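# Stack the black plate onto the white plate

## Task

Set the black plate on top of the white plate so that no part of it sticks out past the white plate's rim and it stays there with no help from the robot; then switch off suction and pull the tool away from it.

## Robot and tools

Robot: two arms, left_arm and right_arm. Each ends in a vacuum suction cup, not fingers. The cup point is the middle of the cup's rim when it touches nothing, and the cup opens along the cup point's own +z axis. About 7 cm back from the rim the tool body and its camera widen to roughly 8 cm sideways, so keep that part clear of objects.

Frames: reported poses use one scene frame. Its origin is on the tabletop midway between the arms, +z is up, +x runs out over the table, and left_arm sits on the +y side. The arm names do not match the left or right of any image. Motion commands, by contrast, are written in each cup point's own axes.

The row: every moving command is built from one row of 14 numbers, each between -1 and 1, covering both arms even if only one moves. Order: left_arm dx, dy, dz, rx, ry, rz, left suction, then right_arm dx, dy, dz, rx, ry, rz, right suction. The first six per arm are an offset, not a pose: a displacement from where that cup point was measured when the action began (for a call's first action, the pose in the latest result for this scene), expressed in the cup point's axes. A value of 1.0 equals 0.6 m or 180 degrees. rx, ry, rz form a single rotation vector. Suction is a level, not an offset: 1 asks for full vacuum (about 55 kPa under ambient), a fraction asks for that share, and 0.05 or less switches it off. It persists until changed, so to leave a cup alone resend its previous value; sending 0 turns it off.

execute_actions(actions): a list of actions run one after another. Each action is a table of up to 15 rows, one per control step of 1/30 s; if fewer rows are given, the last repeats to fill 15 steps. Each row in an action is measured from that action's start pose, not from the row before. An empty list just reports state and images. On every step the commanded pose is clipped to at most 70 mm and 16 degrees from the measured pose, so large offsets take several actions; when an action ends the arm only continues to its last clipped pose.

move(target, speed, blocking): target is one 14-number row as above, offsets from the pose in this scene's most recent result that shows one. Each cup point travels a straight line toward its target and both paths finish together, lasting 0.5 to 10 s (cut off at 10 s). speed is in m/s, 0.002 to 0.5, default 0.25; rotation is capped at twice that figure in rad/s. Suction values are applied at the start. Paths ignore obstacles and the other arm; the cup may lag, drift, or exceed the speed, notably with a nearly straight arm. With blocking=false you get a result after 0.5 s while motion continues; check with wait(0), and call wait or stop before sending new rows or moves. The result adds a move: line giving the ending (done, off_target, moving, held, fault) and any limits (paced means the sent pose was clipped; held means a safety check blocked steps, after which the arm may surge fast), plus each cup point's distance from its target.

wait(seconds): 0 to 10; the arms keep their last command, a running move goes on, and it returns early when that move ends. stop(): brakes the running move; braking needs space. zoom_image(camera, region): camera is cam_high, cam_low, cam_left_wrist or cam_right_wrist; region is [x0, y0, x1, y1] in pixels of that camera's last image, at most 504 by 504 (cam_high and cam_low are 896x504, wrist cameras 504x504). finished_scene(scene): ends the given scene permanently; the goal must already hold and keep holding.

Result lines: the state line lists each cup point's position in metres and orientation as a wxyz quaternion in the scene frame; printed positions drift from truth at long reach. Hand target lines show where the controller is steering each cup. A pose unreachable line means a clearance check altered or blocked that arm's command. suction_measured is the vacuum actually reached: near 0 means no seal; on a sealed, airtight surface it sits up to 0.15 under the command and may dip 0.04 before the pump restarts. part_present turns 1 at 0.50 and back to 0 below 0.45. Flange force is the estimated external force at the tool, noisy, including carried weight; no reading means none available. MOTOR HOT warns of heating from holding loads; an OVER-TEMPERATURE FAULT brakes that arm until it cools.

Gripping: press the 29 mm rim flat onto a smooth region so it contacts all round; holes, seams and the object's edge leak air. Under vacuum the cup shrinks, so a held item rides up to about 10 mm nearer the tool. Vacuum alone can pull a resting item up. To release, lower the item until it rests on its support, set suction off, then back away more than 15 mm. If the cup seals to the table, switch suction off to free it.

Avoid: letting anything leave the table; arms striking or pushing each other; dropping, slamming or shoving hard. The arms are stiff, so aiming even slightly beyond a firm contact can trigger a fault: 150 N external force, or joint torque reaching its limit (140 N m waist, shoulder, elbow; 35.2 N m forearm roll, wrist pitch, wrist roll) halts that arm for 10 s and drops the rest of the call. Faster approaches and deeper targets press harder. Loose objects may occasionally be nudged by outside pushes. To hold an arm still, send the offset back to its desired pose in your first call, then zeros afterwards.

Each tool is called by a JSON object that holds its "fn" and its "kwargs", one argument or row to a line.

## Session

{"fn": "execute_actions", "kwargs": {
  "actions": []
}}

Scene clock: 0.00 s.
left_arm: end_effector_position=(+0.4706, +0.4049, +0.3398) suction_measured=0.00 part_present=0 end_effector_quat_wxyz=(-0.000, -0.213, +0.977, -0.001) | right_arm: end_effector_position=(+0.5025, -0.5125, +0.3407) suction_measured=0.00 part_present=0 end_effector_quat_wxyz=(+0.002, +0.257, +0.967, +0.000)
Joint positions: left_arm=[ 0.266  0.133  0.192  0.003 -1.631  0.262] | right_arm=[ 0.264  0.132  0.194  0.002 -1.629 -0.79 ]
Joint velocities: left_arm=[-0.     0.     0.001 -0.     0.    -0.001] | right_arm=[-0.001 -0.001  0.     0.     0.001 -0.   ]
Flange force (N, the push that the arm receives, along the end effector's own x y z axes): no reading
Hand target (left_arm): +0.471, +0.405, +0.340; -0.000, -0.213, +0.977, -0.001
Hand target (right_arm): +0.503, -0.513, +0.341; +0.002, +0.257, +0.967, +0.000

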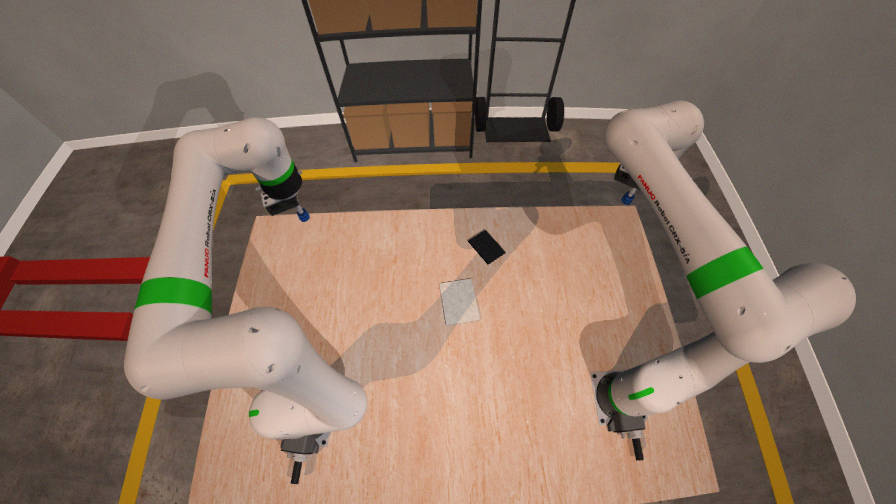

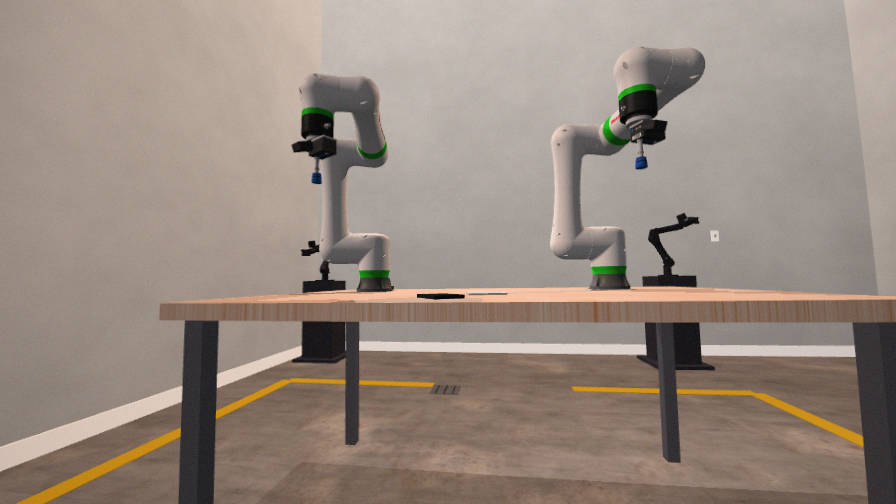

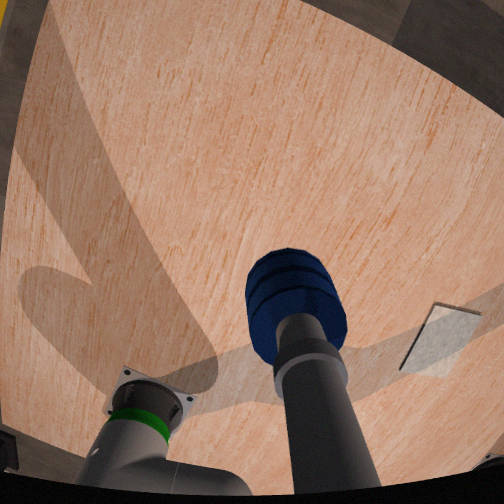

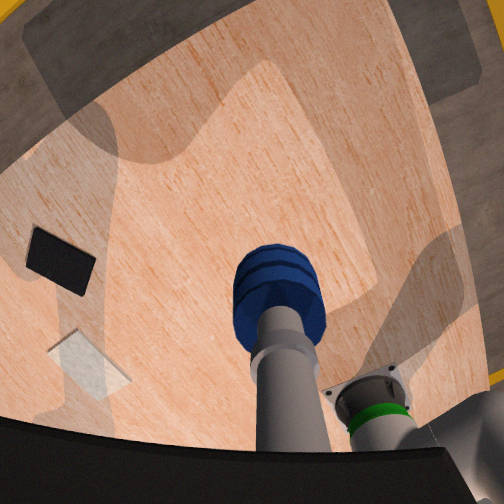

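{"fn": "zoom_image", "kwargs": {
  "camera": "cam_high",
  "region": [400, 200, 560, 340]
}}

{"fn": "zoom_image", "kwargs": {
  "camera": "cam_low",
  "region": [390, 270, 530, 320]
}}

Region (400, 200, 560, 340) of cam_high's 896x504 image, scaled by 3.150, with more detail than that image has; it fills the top 441 rows of this view, and the rest is white.

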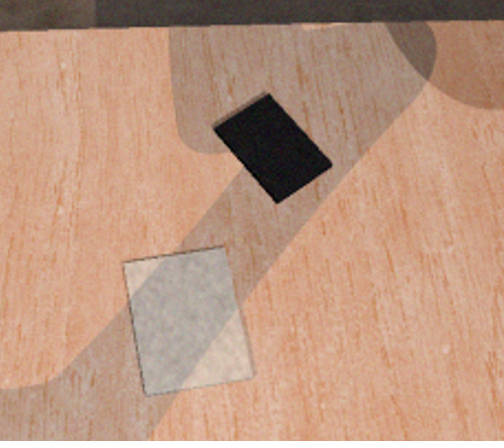

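Region (390, 270, 530, 320) of cam_low's 896x504 image, scaled by 3.600, with more detail than that image has; it fills the top 180 rows of this view, and the rest is white.

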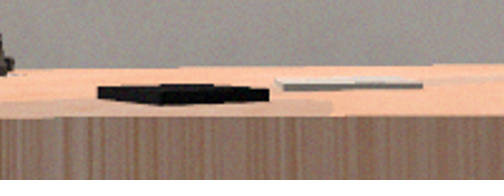

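{"fn": "move", "kwargs": {
  "target": [0,0,0,0,0,0,0, 0.2543,0.570,0.43,0,0,0.126,0],
  "speed": 0.35
}}

Scene clock: 63.47 s.
left_arm: end_effector_position=(+0.4706, +0.4049, +0.3398) suction_measured=0.00 part_present=0 end_effector_quat_wxyz=(-0.000, -0.213, +0.977, -0.001) | right_arm: end_effector_position=(+0.5384, -0.1388, +0.0825) suction_measured=0.00 part_present=0 end_effector_quat_wxyz=(+0.001, +0.441, +0.897, +0.001)
Joint positions: left_arm=[ 0.266  0.133  0.192  0.003 -1.631  0.262] | right_arm=[ 0.805  0.631  0.259  0.002 -1.195 -1.727]
Joint velocities: left_arm=[ 0.     0.     0.    -0.    -0.001  0.001] | right_arm=[-0.001  0.001  0.     0.    -0.001 -0.001]
Flange force (N, the push that the arm receives, along the end effector's own x y z axes): left_arm=[-0.3 -0.1 -1.3] | right_arm=[-2.6 -1.9 -0.8]
Hand target (left_arm): +0.471, +0.405, +0.340; -0.000, -0.213, +0.977, -0.001
Hand target (right_arm): +0.538, -0.139, +0.082; +0.001, +0.441, +0.897, +0.001
Off the commanded pose (left_arm): 0.000 m, 0 deg.
Off the commanded pose (right_arm): 0.003 m, 0 deg.
move: done

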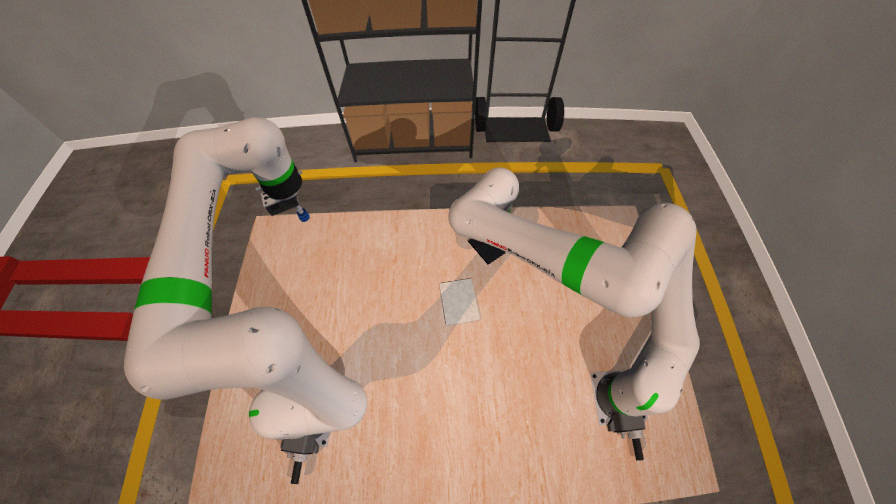

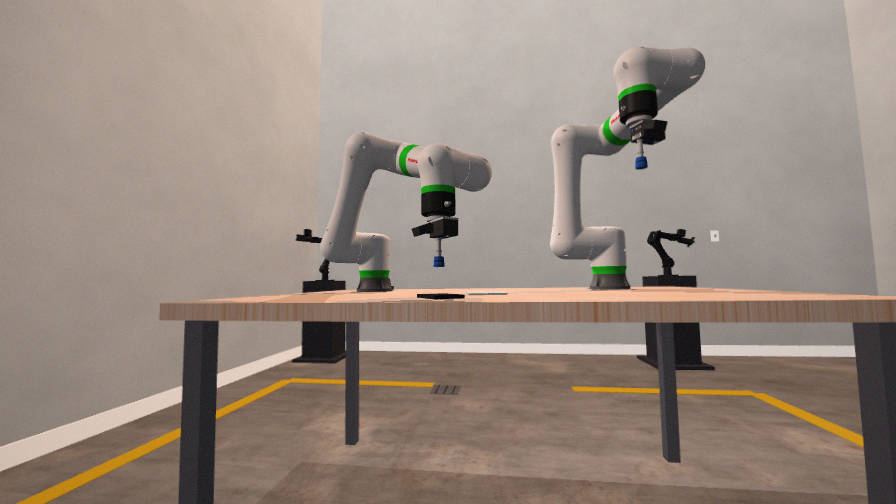

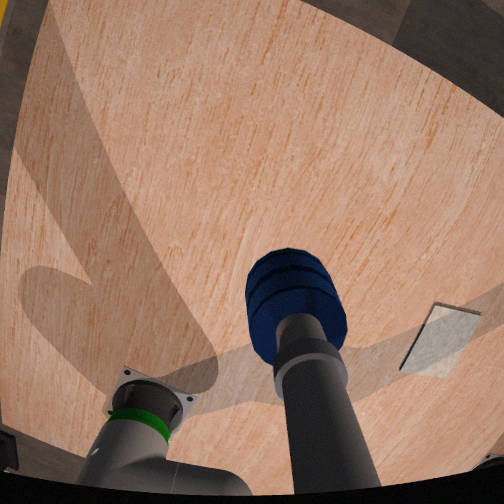

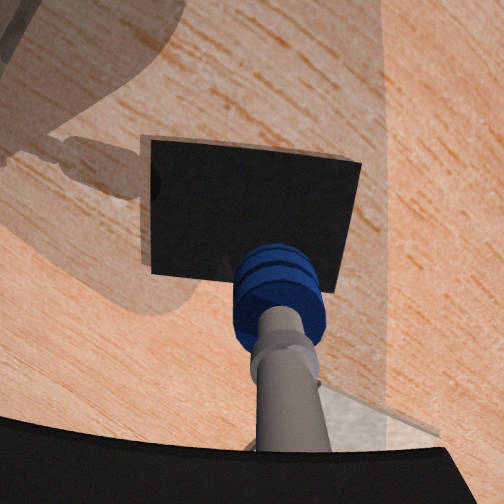

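{"fn": "move", "kwargs": {
  "target": [0,0,0,0,0,0,0, 0,0.017,0.09,0,0,0,0],
  "speed": 0.15
}}

{"fn": "zoom_image", "kwargs": {
  "camera": "cam_low",
  "region": [390, 240, 530, 320]
}}

Scene clock: 69.83 s.
left_arm: end_effector_position=(+0.4706, +0.4049, +0.3398) suction_measured=0.00 part_present=0 end_effector_quat_wxyz=(-0.000, -0.213, +0.977, -0.001) | right_arm: end_effector_position=(+0.5464, -0.1326, +0.0284) suction_measured=0.00 part_present=0 end_effector_quat_wxyz=(+0.001, +0.441, +0.897, +0.001)
Joint positions: left_arm=[ 0.266  0.133  0.192  0.003 -1.631  0.262] | right_arm=[ 0.803  0.71   0.252  0.002 -1.109 -1.725]
Joint velocities: left_arm=[ 0.001  0.     0.     0.    -0.     0.   ] | right_arm=[ 0.     0.001  0.002 -0.    -0.001 -0.002]
Flange force (N, the push that the arm receives, along the end effector's own x y z axes): left_arm=[0.4 0.3 -0.7] | right_arm=[-3.6 0.0 1.9]
Hand target (left_arm): +0.471, +0.405, +0.340; -0.000, -0.213, +0.977, -0.001
Hand target (right_arm): +0.546, -0.133, +0.028; +0.001, +0.441, +0.897, +0.001
Off the commanded pose (left_arm): 0.000 m, 0 deg.
Off the commanded pose (right_arm): 0.000 m, 0 deg.
move: done

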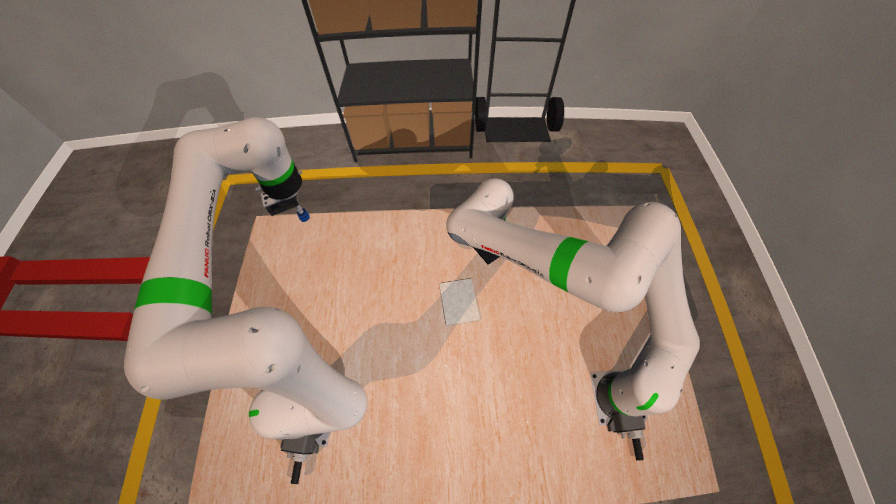

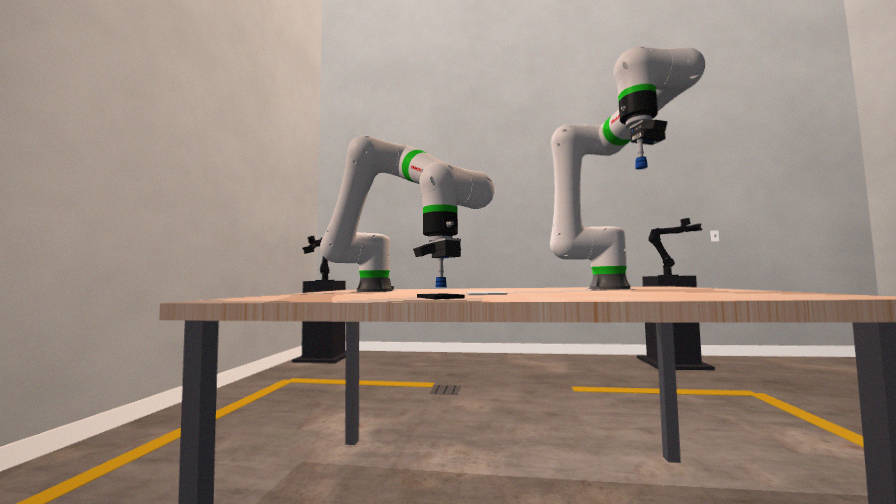

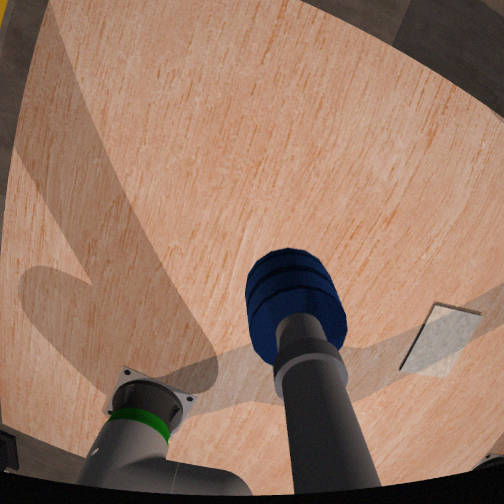

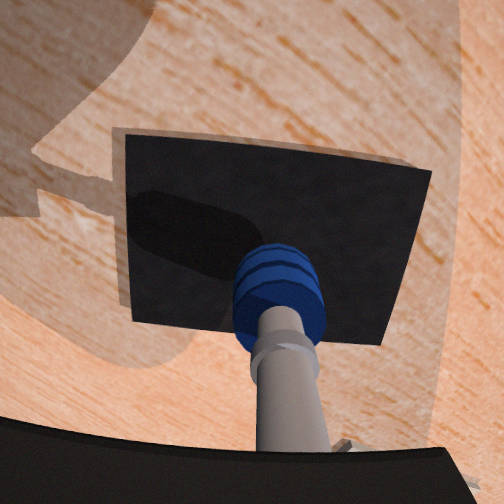

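Region (390, 240, 530, 320) of cam_low's 896x504 image, scaled by 3.600, with more detail than that image has; it fills the top 288 rows of this view, and the rest is white.

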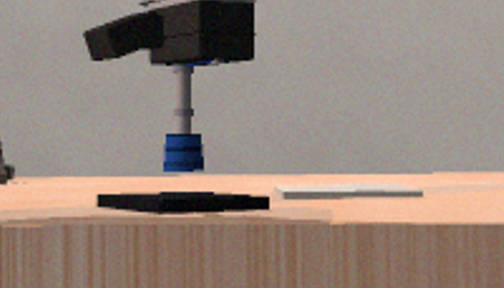

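{"fn": "move", "kwargs": {
  "target": [0,0,0,0,0,0,0, 0,0.003,0.035,0,0,0,1],
  "speed": 0.03
}}

Scene clock: 76.80 s.
left_arm: end_effector_position=(+0.4706, +0.4049, +0.3398) suction_measured=0.00 part_present=0 end_effector_quat_wxyz=(-0.000, -0.213, +0.977, -0.001) | right_arm: end_effector_position=(+0.5478, -0.1315, +0.0074) suction_measured=0.43 part_present=0 end_effector_quat_wxyz=(+0.001, +0.441, +0.897, +0.001)
Joint positions: left_arm=[ 0.266  0.133  0.192  0.003 -1.631  0.262] | right_arm=[ 0.803  0.738  0.245  0.002 -1.074 -1.725]
Joint velocities: left_arm=[ 0.     0.    -0.    -0.    -0.001  0.001] | right_arm=[-0.     0.001 -0.    -0.002 -0.    -0.   ]
Flange force (N, the push that the arm receives, along the end effector's own x y z axes): left_arm=[-0.6 0.1 -1.6] | right_arm=[-2.7 1.8 2.0]
Hand target (left_arm): +0.471, +0.405, +0.340; -0.000, -0.213, +0.977, -0.001
Hand target (right_arm): +0.548, -0.131, +0.007; +0.001, +0.441, +0.897, +0.001
Off the commanded pose (left_arm): 0.000 m, 0 deg.
Off the commanded pose (right_arm): 0.000 m, 0 deg.
move: done

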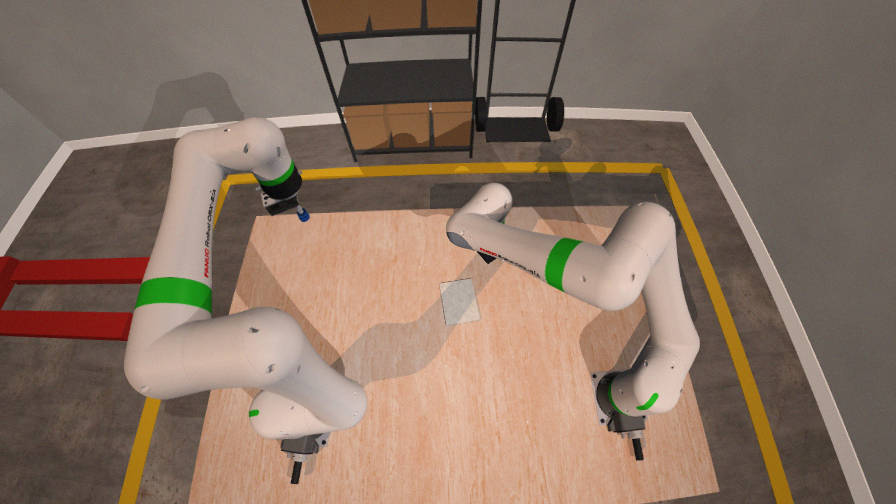

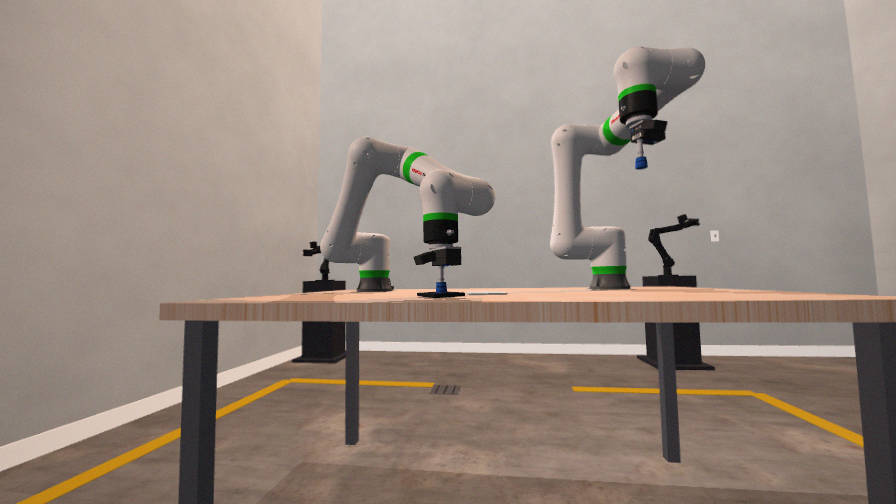

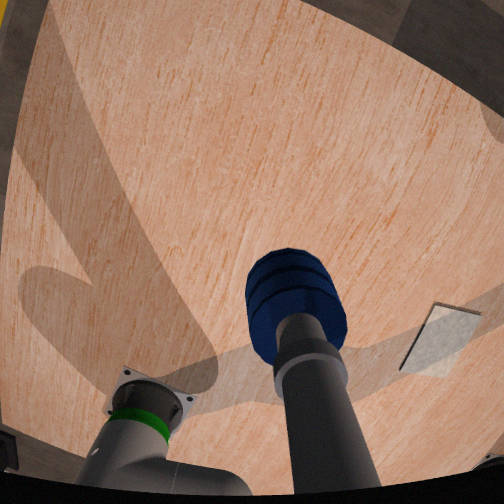

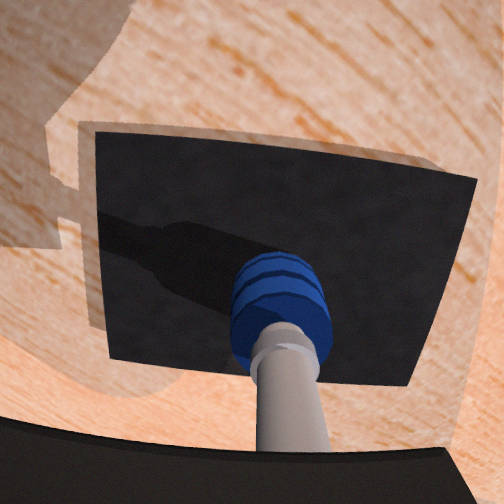

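{"fn": "move", "kwargs": {
  "target": [0,0,0,0,0,0,0, 0,0,-0.035,0,0,0,1],
  "speed": 0.08
}}

{"fn": "zoom_image", "kwargs": {
  "camera": "cam_low",
  "region": [390, 240, 530, 320]
}}

Scene clock: 85.47 s.
left_arm: end_effector_position=(+0.4706, +0.4049, +0.3398) suction_measured=0.00 part_present=0 end_effector_quat_wxyz=(-0.000, -0.213, +0.977, -0.001) | right_arm: end_effector_position=(+0.5478, -0.1315, +0.0283) suction_measured=0.98 part_present=1 end_effector_quat_wxyz=(+0.001, +0.441, +0.897, +0.001)
Joint positions: left_arm=[ 0.266  0.133  0.192  0.003 -1.631  0.262] | right_arm=[ 0.803  0.714  0.259  0.002 -1.112 -1.725]
Joint velocities: left_arm=[-0.001 -0.     0.    -0.     0.    -0.   ] | right_arm=[ 0.001  0.    -0.    -0.     0.     0.001]
Flange force (N, the push that the arm receives, along the end effector's own x y z axes): left_arm=[1.3 0.4 -0.5] | right_arm=[-3.0 4.4 1.7]
Hand target (left_arm): +0.471, +0.405, +0.340; -0.000, -0.213, +0.977, -0.001
Hand target (right_arm): +0.548, -0.131, +0.028; +0.001, +0.441, +0.897, +0.001
Off the commanded pose (left_arm): 0.000 m, 0 deg.
Off the commanded pose (right_arm): 0.000 m, 0 deg.
move: done

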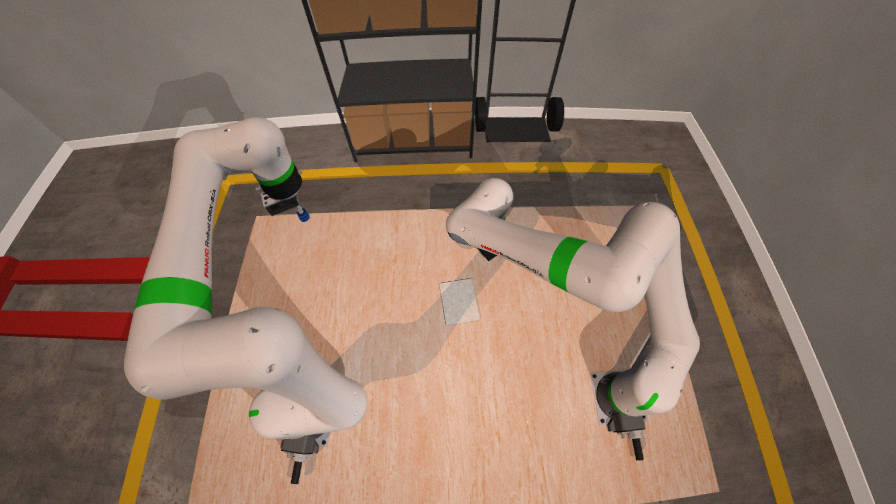

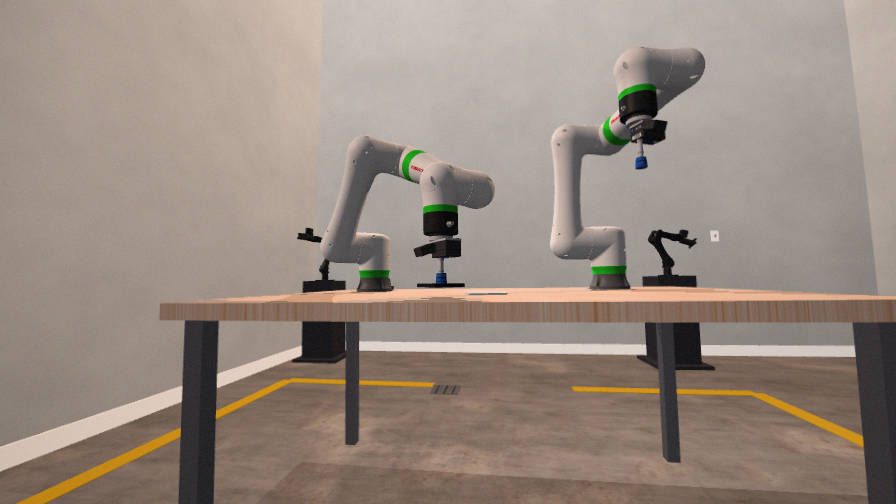

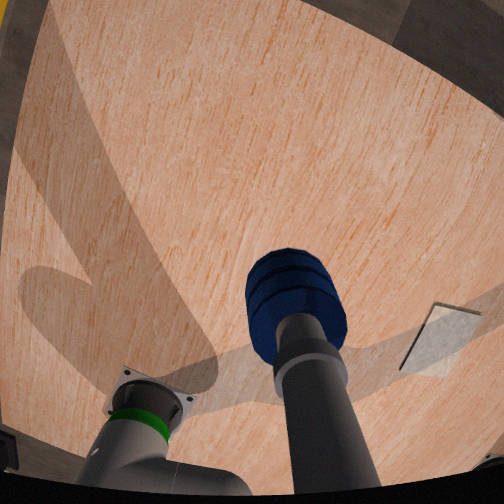

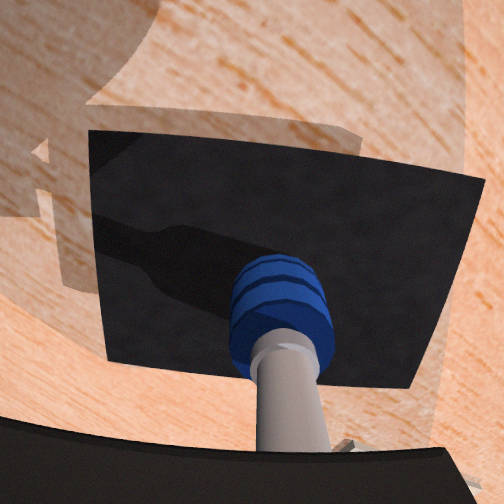

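Region (390, 240, 530, 320) of cam_low's 896x504 image, scaled by 3.600, with more detail than that image has; it fills the top 288 rows of this view, and the rest is white.

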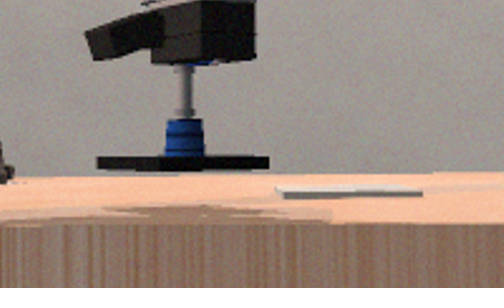

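{"fn": "move", "kwargs": {
  "target": [0,0,0,0,0,0,0, 0.350,-0.1625,0.017,0,0,0.156,1],
  "speed": 0.25
}}

{"fn": "zoom_image", "kwargs": {
  "camera": "cam_low",
  "region": [440, 250, 540, 310]
}}

Scene clock: 94.03 s.
left_arm: end_effector_position=(+0.4706, +0.4049, +0.3398) suction_measured=0.00 part_present=0 end_effector_quat_wxyz=(-0.000, -0.213, +0.977, -0.001) | right_arm: end_effector_position=(+0.3417, -0.0247, +0.0182) suction_measured=0.98 part_present=1 end_effector_quat_wxyz=(+0.000, +0.646, +0.764, +0.002)
Joint positions: left_arm=[ 0.266  0.133  0.192  0.003 -1.631  0.262] | right_arm=[ 1.178  0.572 -0.004  0.002 -0.991 -2.59 ]
Joint velocities: left_arm=[-0.     0.     0.001  0.     0.     0.   ] | right_arm=[ 0.     0.001 -0.    -0.    -0.001 -0.001]
Flange force (N, the push that the arm receives, along the end effector's own x y z axes): left_arm=[-1.0 -1.1 -1.1] | right_arm=[1.2 7.4 4.0]
Hand target (left_arm): +0.471, +0.405, +0.340; -0.000, -0.213, +0.977, -0.001
Hand target (right_arm): +0.342, -0.025, +0.018; +0.000, +0.646, +0.764, +0.002
Off the commanded pose (left_arm): 0.000 m, 0 deg.
Off the commanded pose (right_arm): 0.001 m, 0 deg.
move: done

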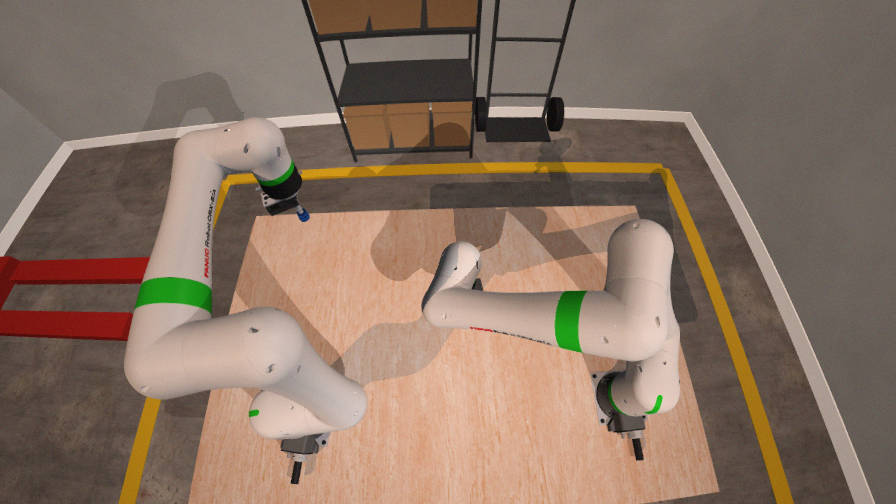

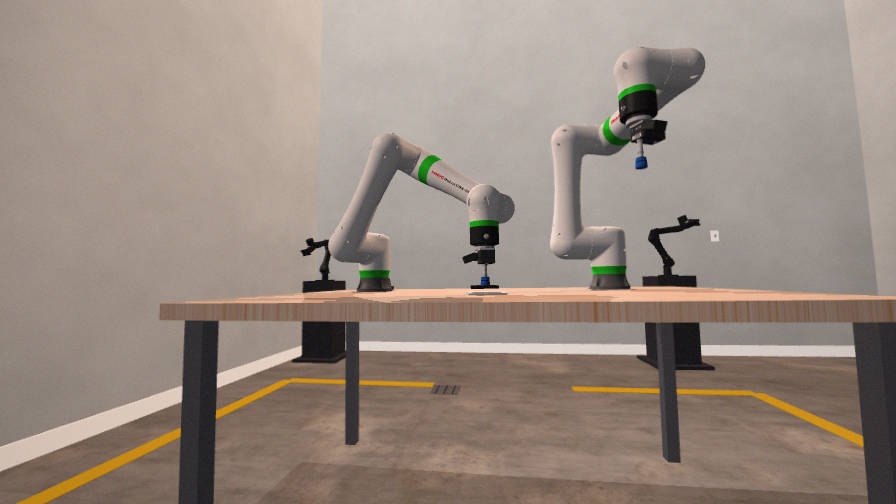

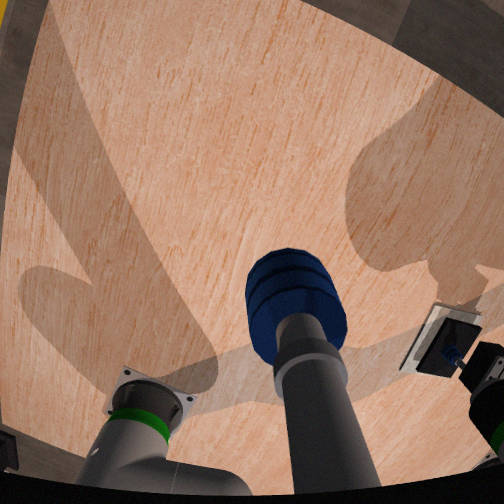

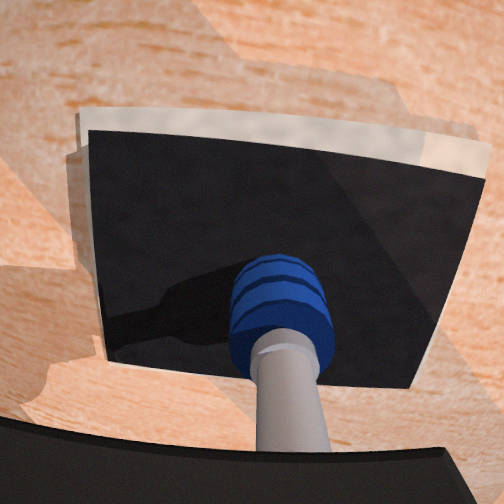

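Region (440, 250, 540, 310) of cam_low's 896x504 image, scaled by 5.040, with more detail than that image has; it fills the top 302 rows of this view, and the rest is white.

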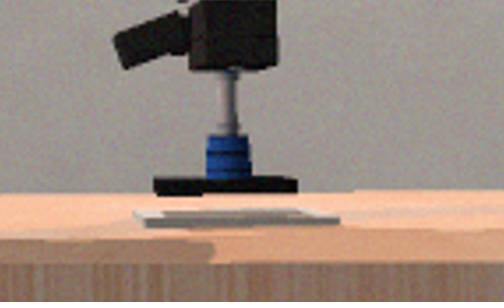

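{"fn": "move", "kwargs": {
  "target": [0,0,0,0,0,0,0, 0.009,0.001,0.0165,0,0,-0.008,1],
  "speed": 0.03
}}

{"fn": "zoom_image", "kwargs": {
  "camera": "cam_low",
  "region": [455, 265, 515, 305]
}}

Scene clock: 104.00 s.
left_arm: end_effector_position=(+0.4706, +0.4049, +0.3398) suction_measured=0.00 part_present=0 end_effector_quat_wxyz=(-0.000, -0.213, +0.977, -0.001) | right_arm: end_effector_position=(+0.3414, -0.0192, +0.0083) suction_measured=0.98 part_present=1 end_effector_quat_wxyz=(+0.000, +0.636, +0.772, +0.002)
Joint positions: left_arm=[ 0.266  0.133  0.192  0.003 -1.631  0.262] | right_arm=[ 1.182  0.595  0.005  0.002 -0.978 -2.568]
Joint velocities: left_arm=[-0.     0.    -0.001  0.    -0.     0.   ] | right_arm=[ 0.002  0.    -0.    -0.     0.    -0.001]
Flange force (N, the push that the arm receives, along the end effector's own x y z axes): left_arm=[-0.6 -0.4 -1.0] | right_arm=[0.0 5.7 3.4]
Hand target (left_arm): +0.471, +0.405, +0.340; -0.000, -0.213, +0.977, -0.001
Hand target (right_arm): +0.341, -0.019, +0.008; +0.000, +0.636, +0.772, +0.002
Off the commanded pose (left_arm): 0.000 m, 0 deg.
Off the commanded pose (right_arm): 0.000 m, 0 deg.
move: done

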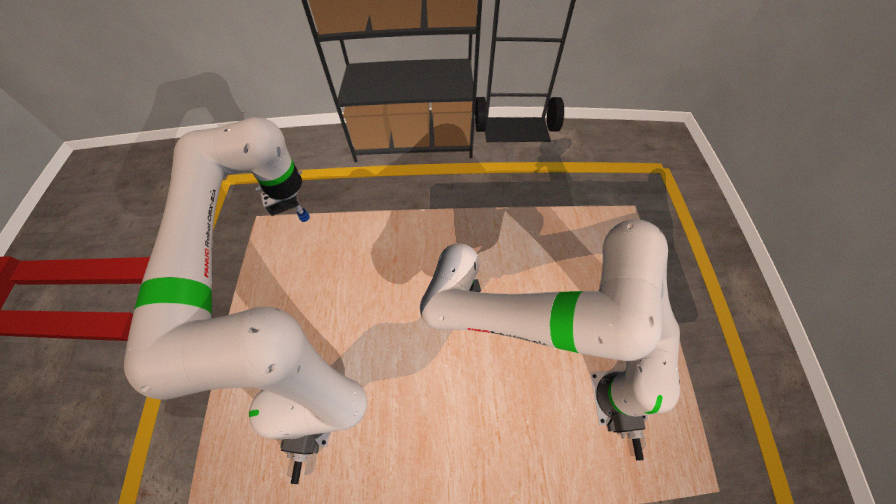

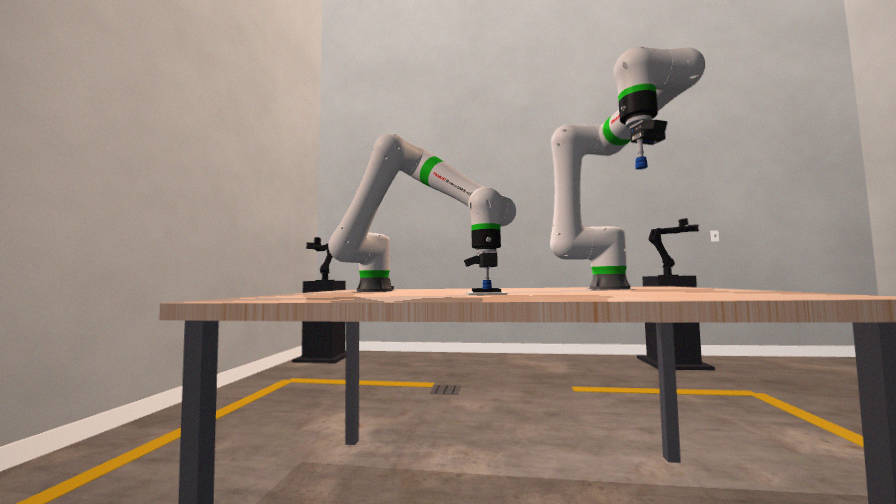

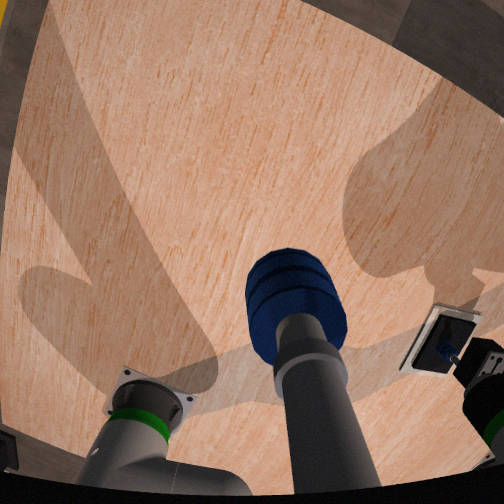

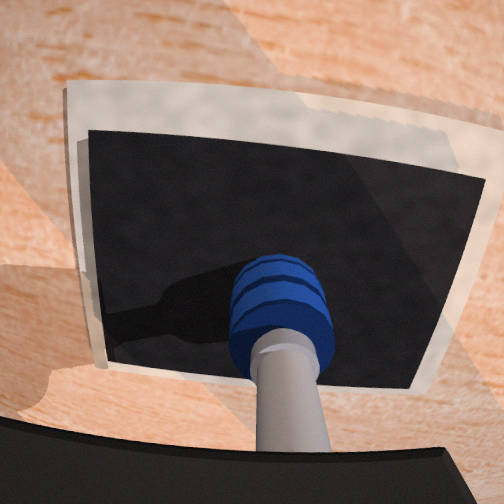

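Region (455, 265, 515, 305) of cam_low's 896x504 image, scaled by 8.400, with more detail than that image has.

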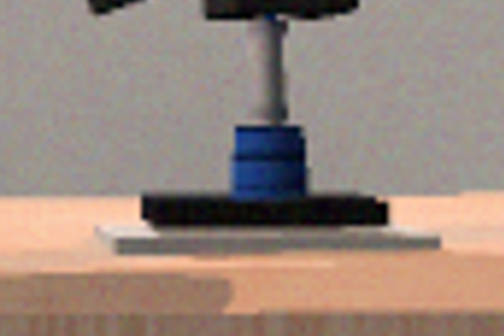

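{"fn": "move", "kwargs": {
  "target": [0,0,0,0,0,0,0, 0,0,0.004,0,0,0,1],
  "speed": 0.01
}}

{"fn": "zoom_image", "kwargs": {
  "camera": "cam_low",
  "region": [455, 265, 515, 305]
}}

Scene clock: 115.47 s.
left_arm: end_effector_position=(+0.4706, +0.4049, +0.3398) suction_measured=0.00 part_present=0 end_effector_quat_wxyz=(-0.000, -0.213, +0.977, -0.001) | right_arm: end_effector_position=(+0.3414, -0.0192, +0.0059) suction_measured=0.98 part_present=1 end_effector_quat_wxyz=(+0.000, +0.636, +0.772, +0.002)
Joint positions: left_arm=[ 0.266  0.133  0.192  0.003 -1.631  0.262] | right_arm=[ 1.182  0.598  0.004  0.002 -0.973 -2.568]
Joint velocities: left_arm=[-0.    -0.    -0.    -0.    -0.     0.001] | right_arm=[-0.     0.    -0.     0.    -0.001  0.001]
Flange force (N, the push that the arm receives, along the end effector's own x y z axes): left_arm=[-1.0 -1.7 -1.7] | right_arm=[1.9 6.9 1.0]
Hand target (left_arm): +0.471, +0.405, +0.340; -0.000, -0.213, +0.977, -0.001
Hand target (right_arm): +0.341, -0.019, +0.006; +0.000, +0.636, +0.772, +0.002
Off the commanded pose (left_arm): 0.000 m, 0 deg.
Off the commanded pose (right_arm): 0.000 m, 0 deg.
move: done

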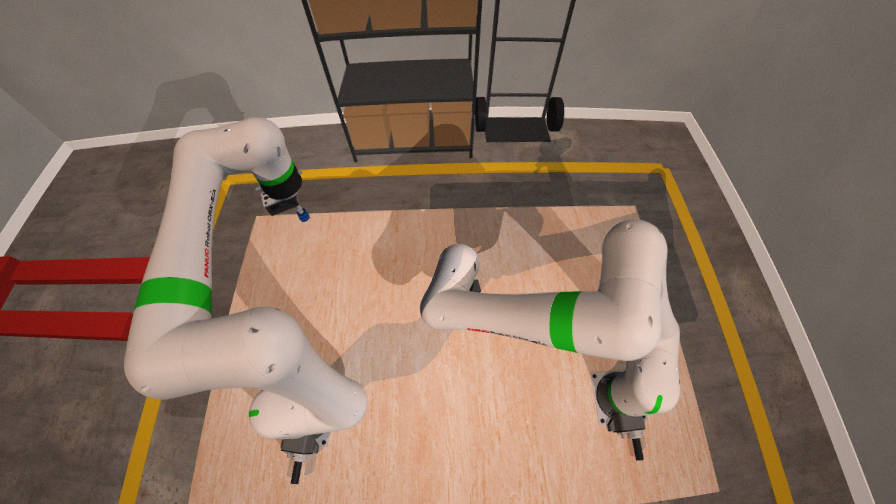

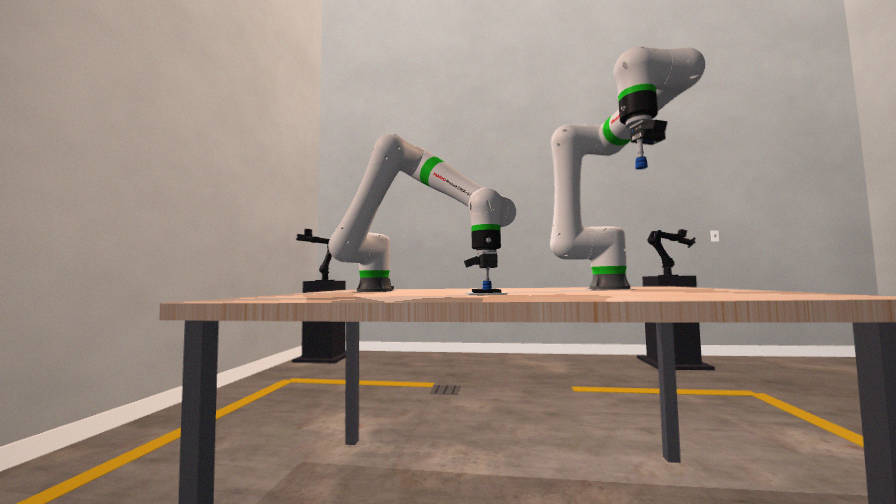

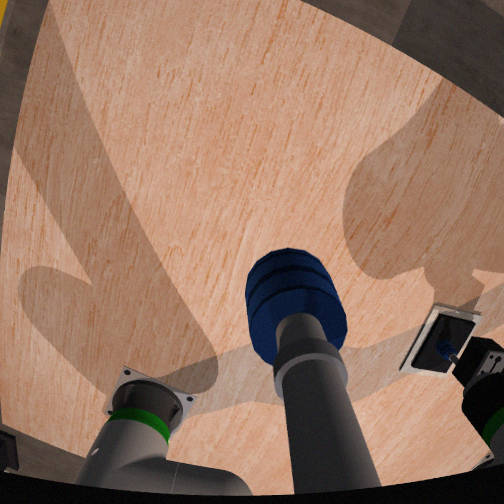

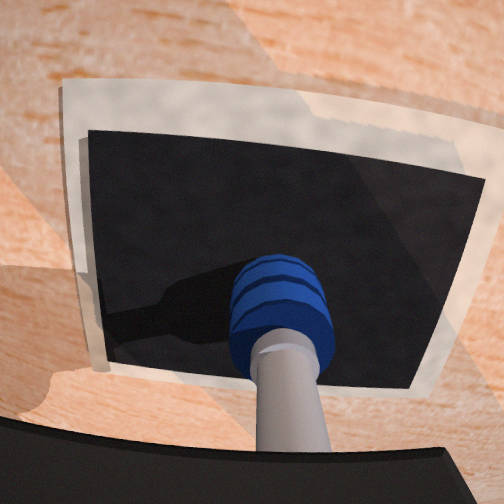

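Region (455, 265, 515, 305) of cam_low's 896x504 image, scaled by 8.400, with more detail than that image has.

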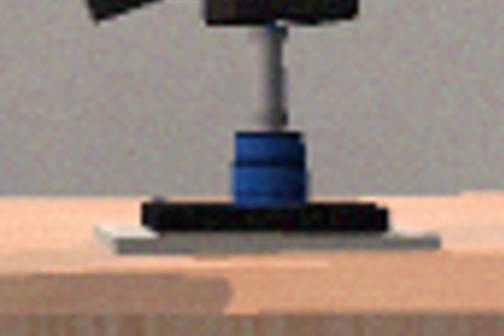

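{"fn": "execute_actions", "kwargs": {
  "actions": [
    [[0,0,0,0,0,0,0,0,0,0.0004,0,0,0,1],[0,0,0,0,0,0,0,0,0,0.0008,0,0,0,1],[0,0,0,0,0,0,0,0,0,0.0012,0,0,0,1],[0,0,0,0,0,0,0,0,0,0.0012,0,0,0,1],[0,0,0,0,0,0,0,0,0,0.0012,0,0,0,1],[0,0,0,0,0,0,0,0,0,0.0012,0,0,0,1],[0,0,0,0,0,0,0,0,0,0.0012,0,0,0,1],[0,0,0,0,0,0,0,0,0,0.0012,0,0,0,1],[0,0,0,0,0,0,0,0,0,0.0012,0,0,0,0]]
  ]
}}

Scene clock: 123.47 s.
left_arm: end_effector_position=(+0.4706, +0.4049, +0.3398) suction_measured=0.00 part_present=0 end_effector_quat_wxyz=(-0.000, -0.213, +0.977, -0.001) | right_arm: end_effector_position=(+0.3414, -0.0192, +0.0052) suction_measured=0.00 part_present=0 end_effector_quat_wxyz=(+0.000, +0.636, +0.772, +0.002)
Joint positions: left_arm=[ 0.266  0.133  0.192  0.003 -1.631  0.262] | right_arm=[ 1.182  0.599  0.003  0.002 -0.972 -2.568]
Joint velocities: left_arm=[-0.001  0.    -0.     0.     0.001 -0.002] | right_arm=[ 0.002  0.001 -0.    -0.     0.001 -0.001]
Flange force (N, the push that the arm receives, along the end effector's own x y z axes): left_arm=[-1.7 -0.6 -2.3] | right_arm=[-8.8 -5.7 -42.4]
Hand target (left_arm): +0.471, +0.405, +0.340; -0.000, -0.213, +0.977, -0.001
Hand target (right_arm): +0.341, -0.019, +0.005; +0.000, +0.636, +0.772, +0.002
Off the commanded pose (left_arm): 0.000 m, 0 deg.
Off the commanded pose (right_arm): 0.000 m, 0 deg.

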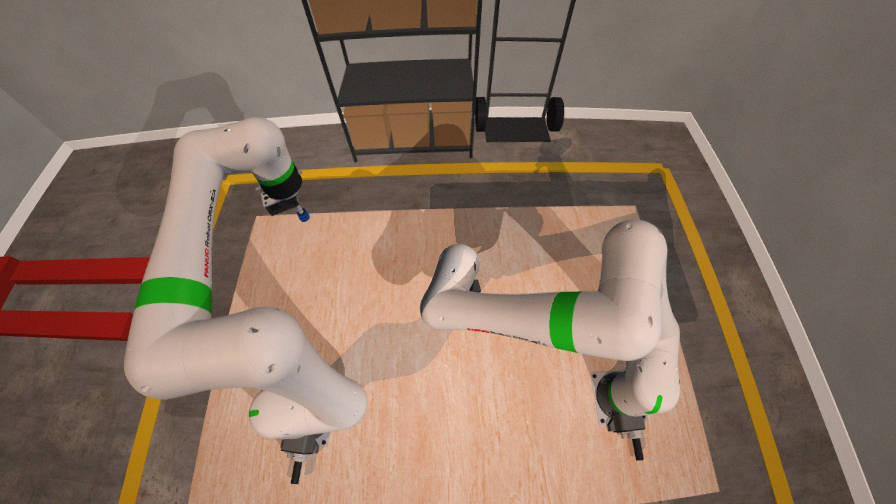

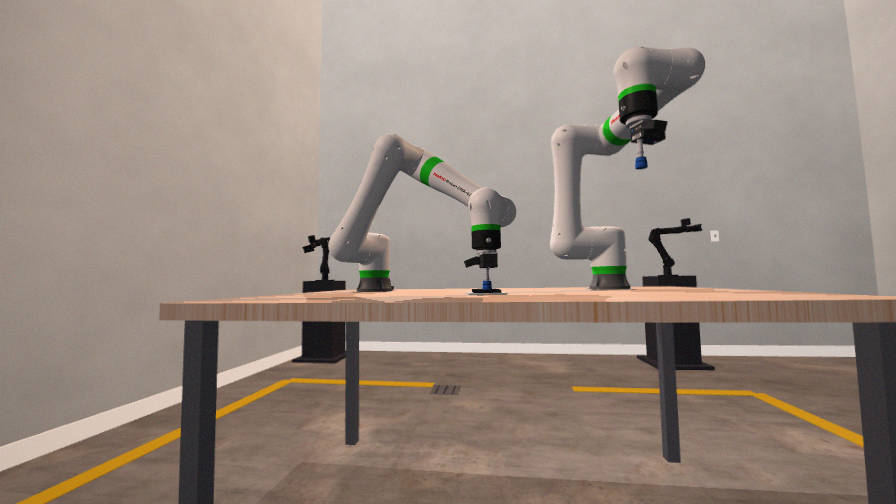

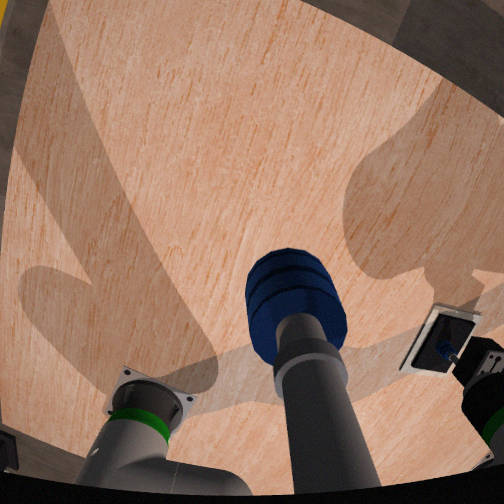

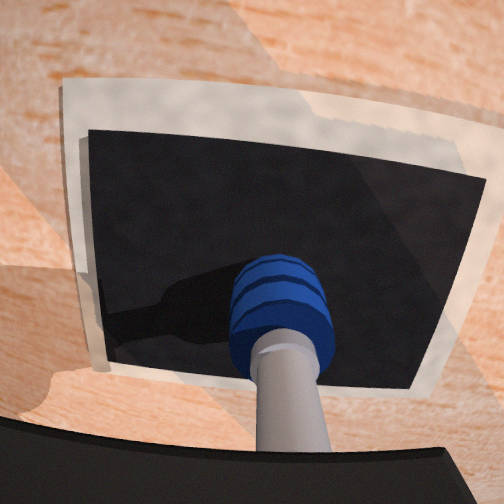

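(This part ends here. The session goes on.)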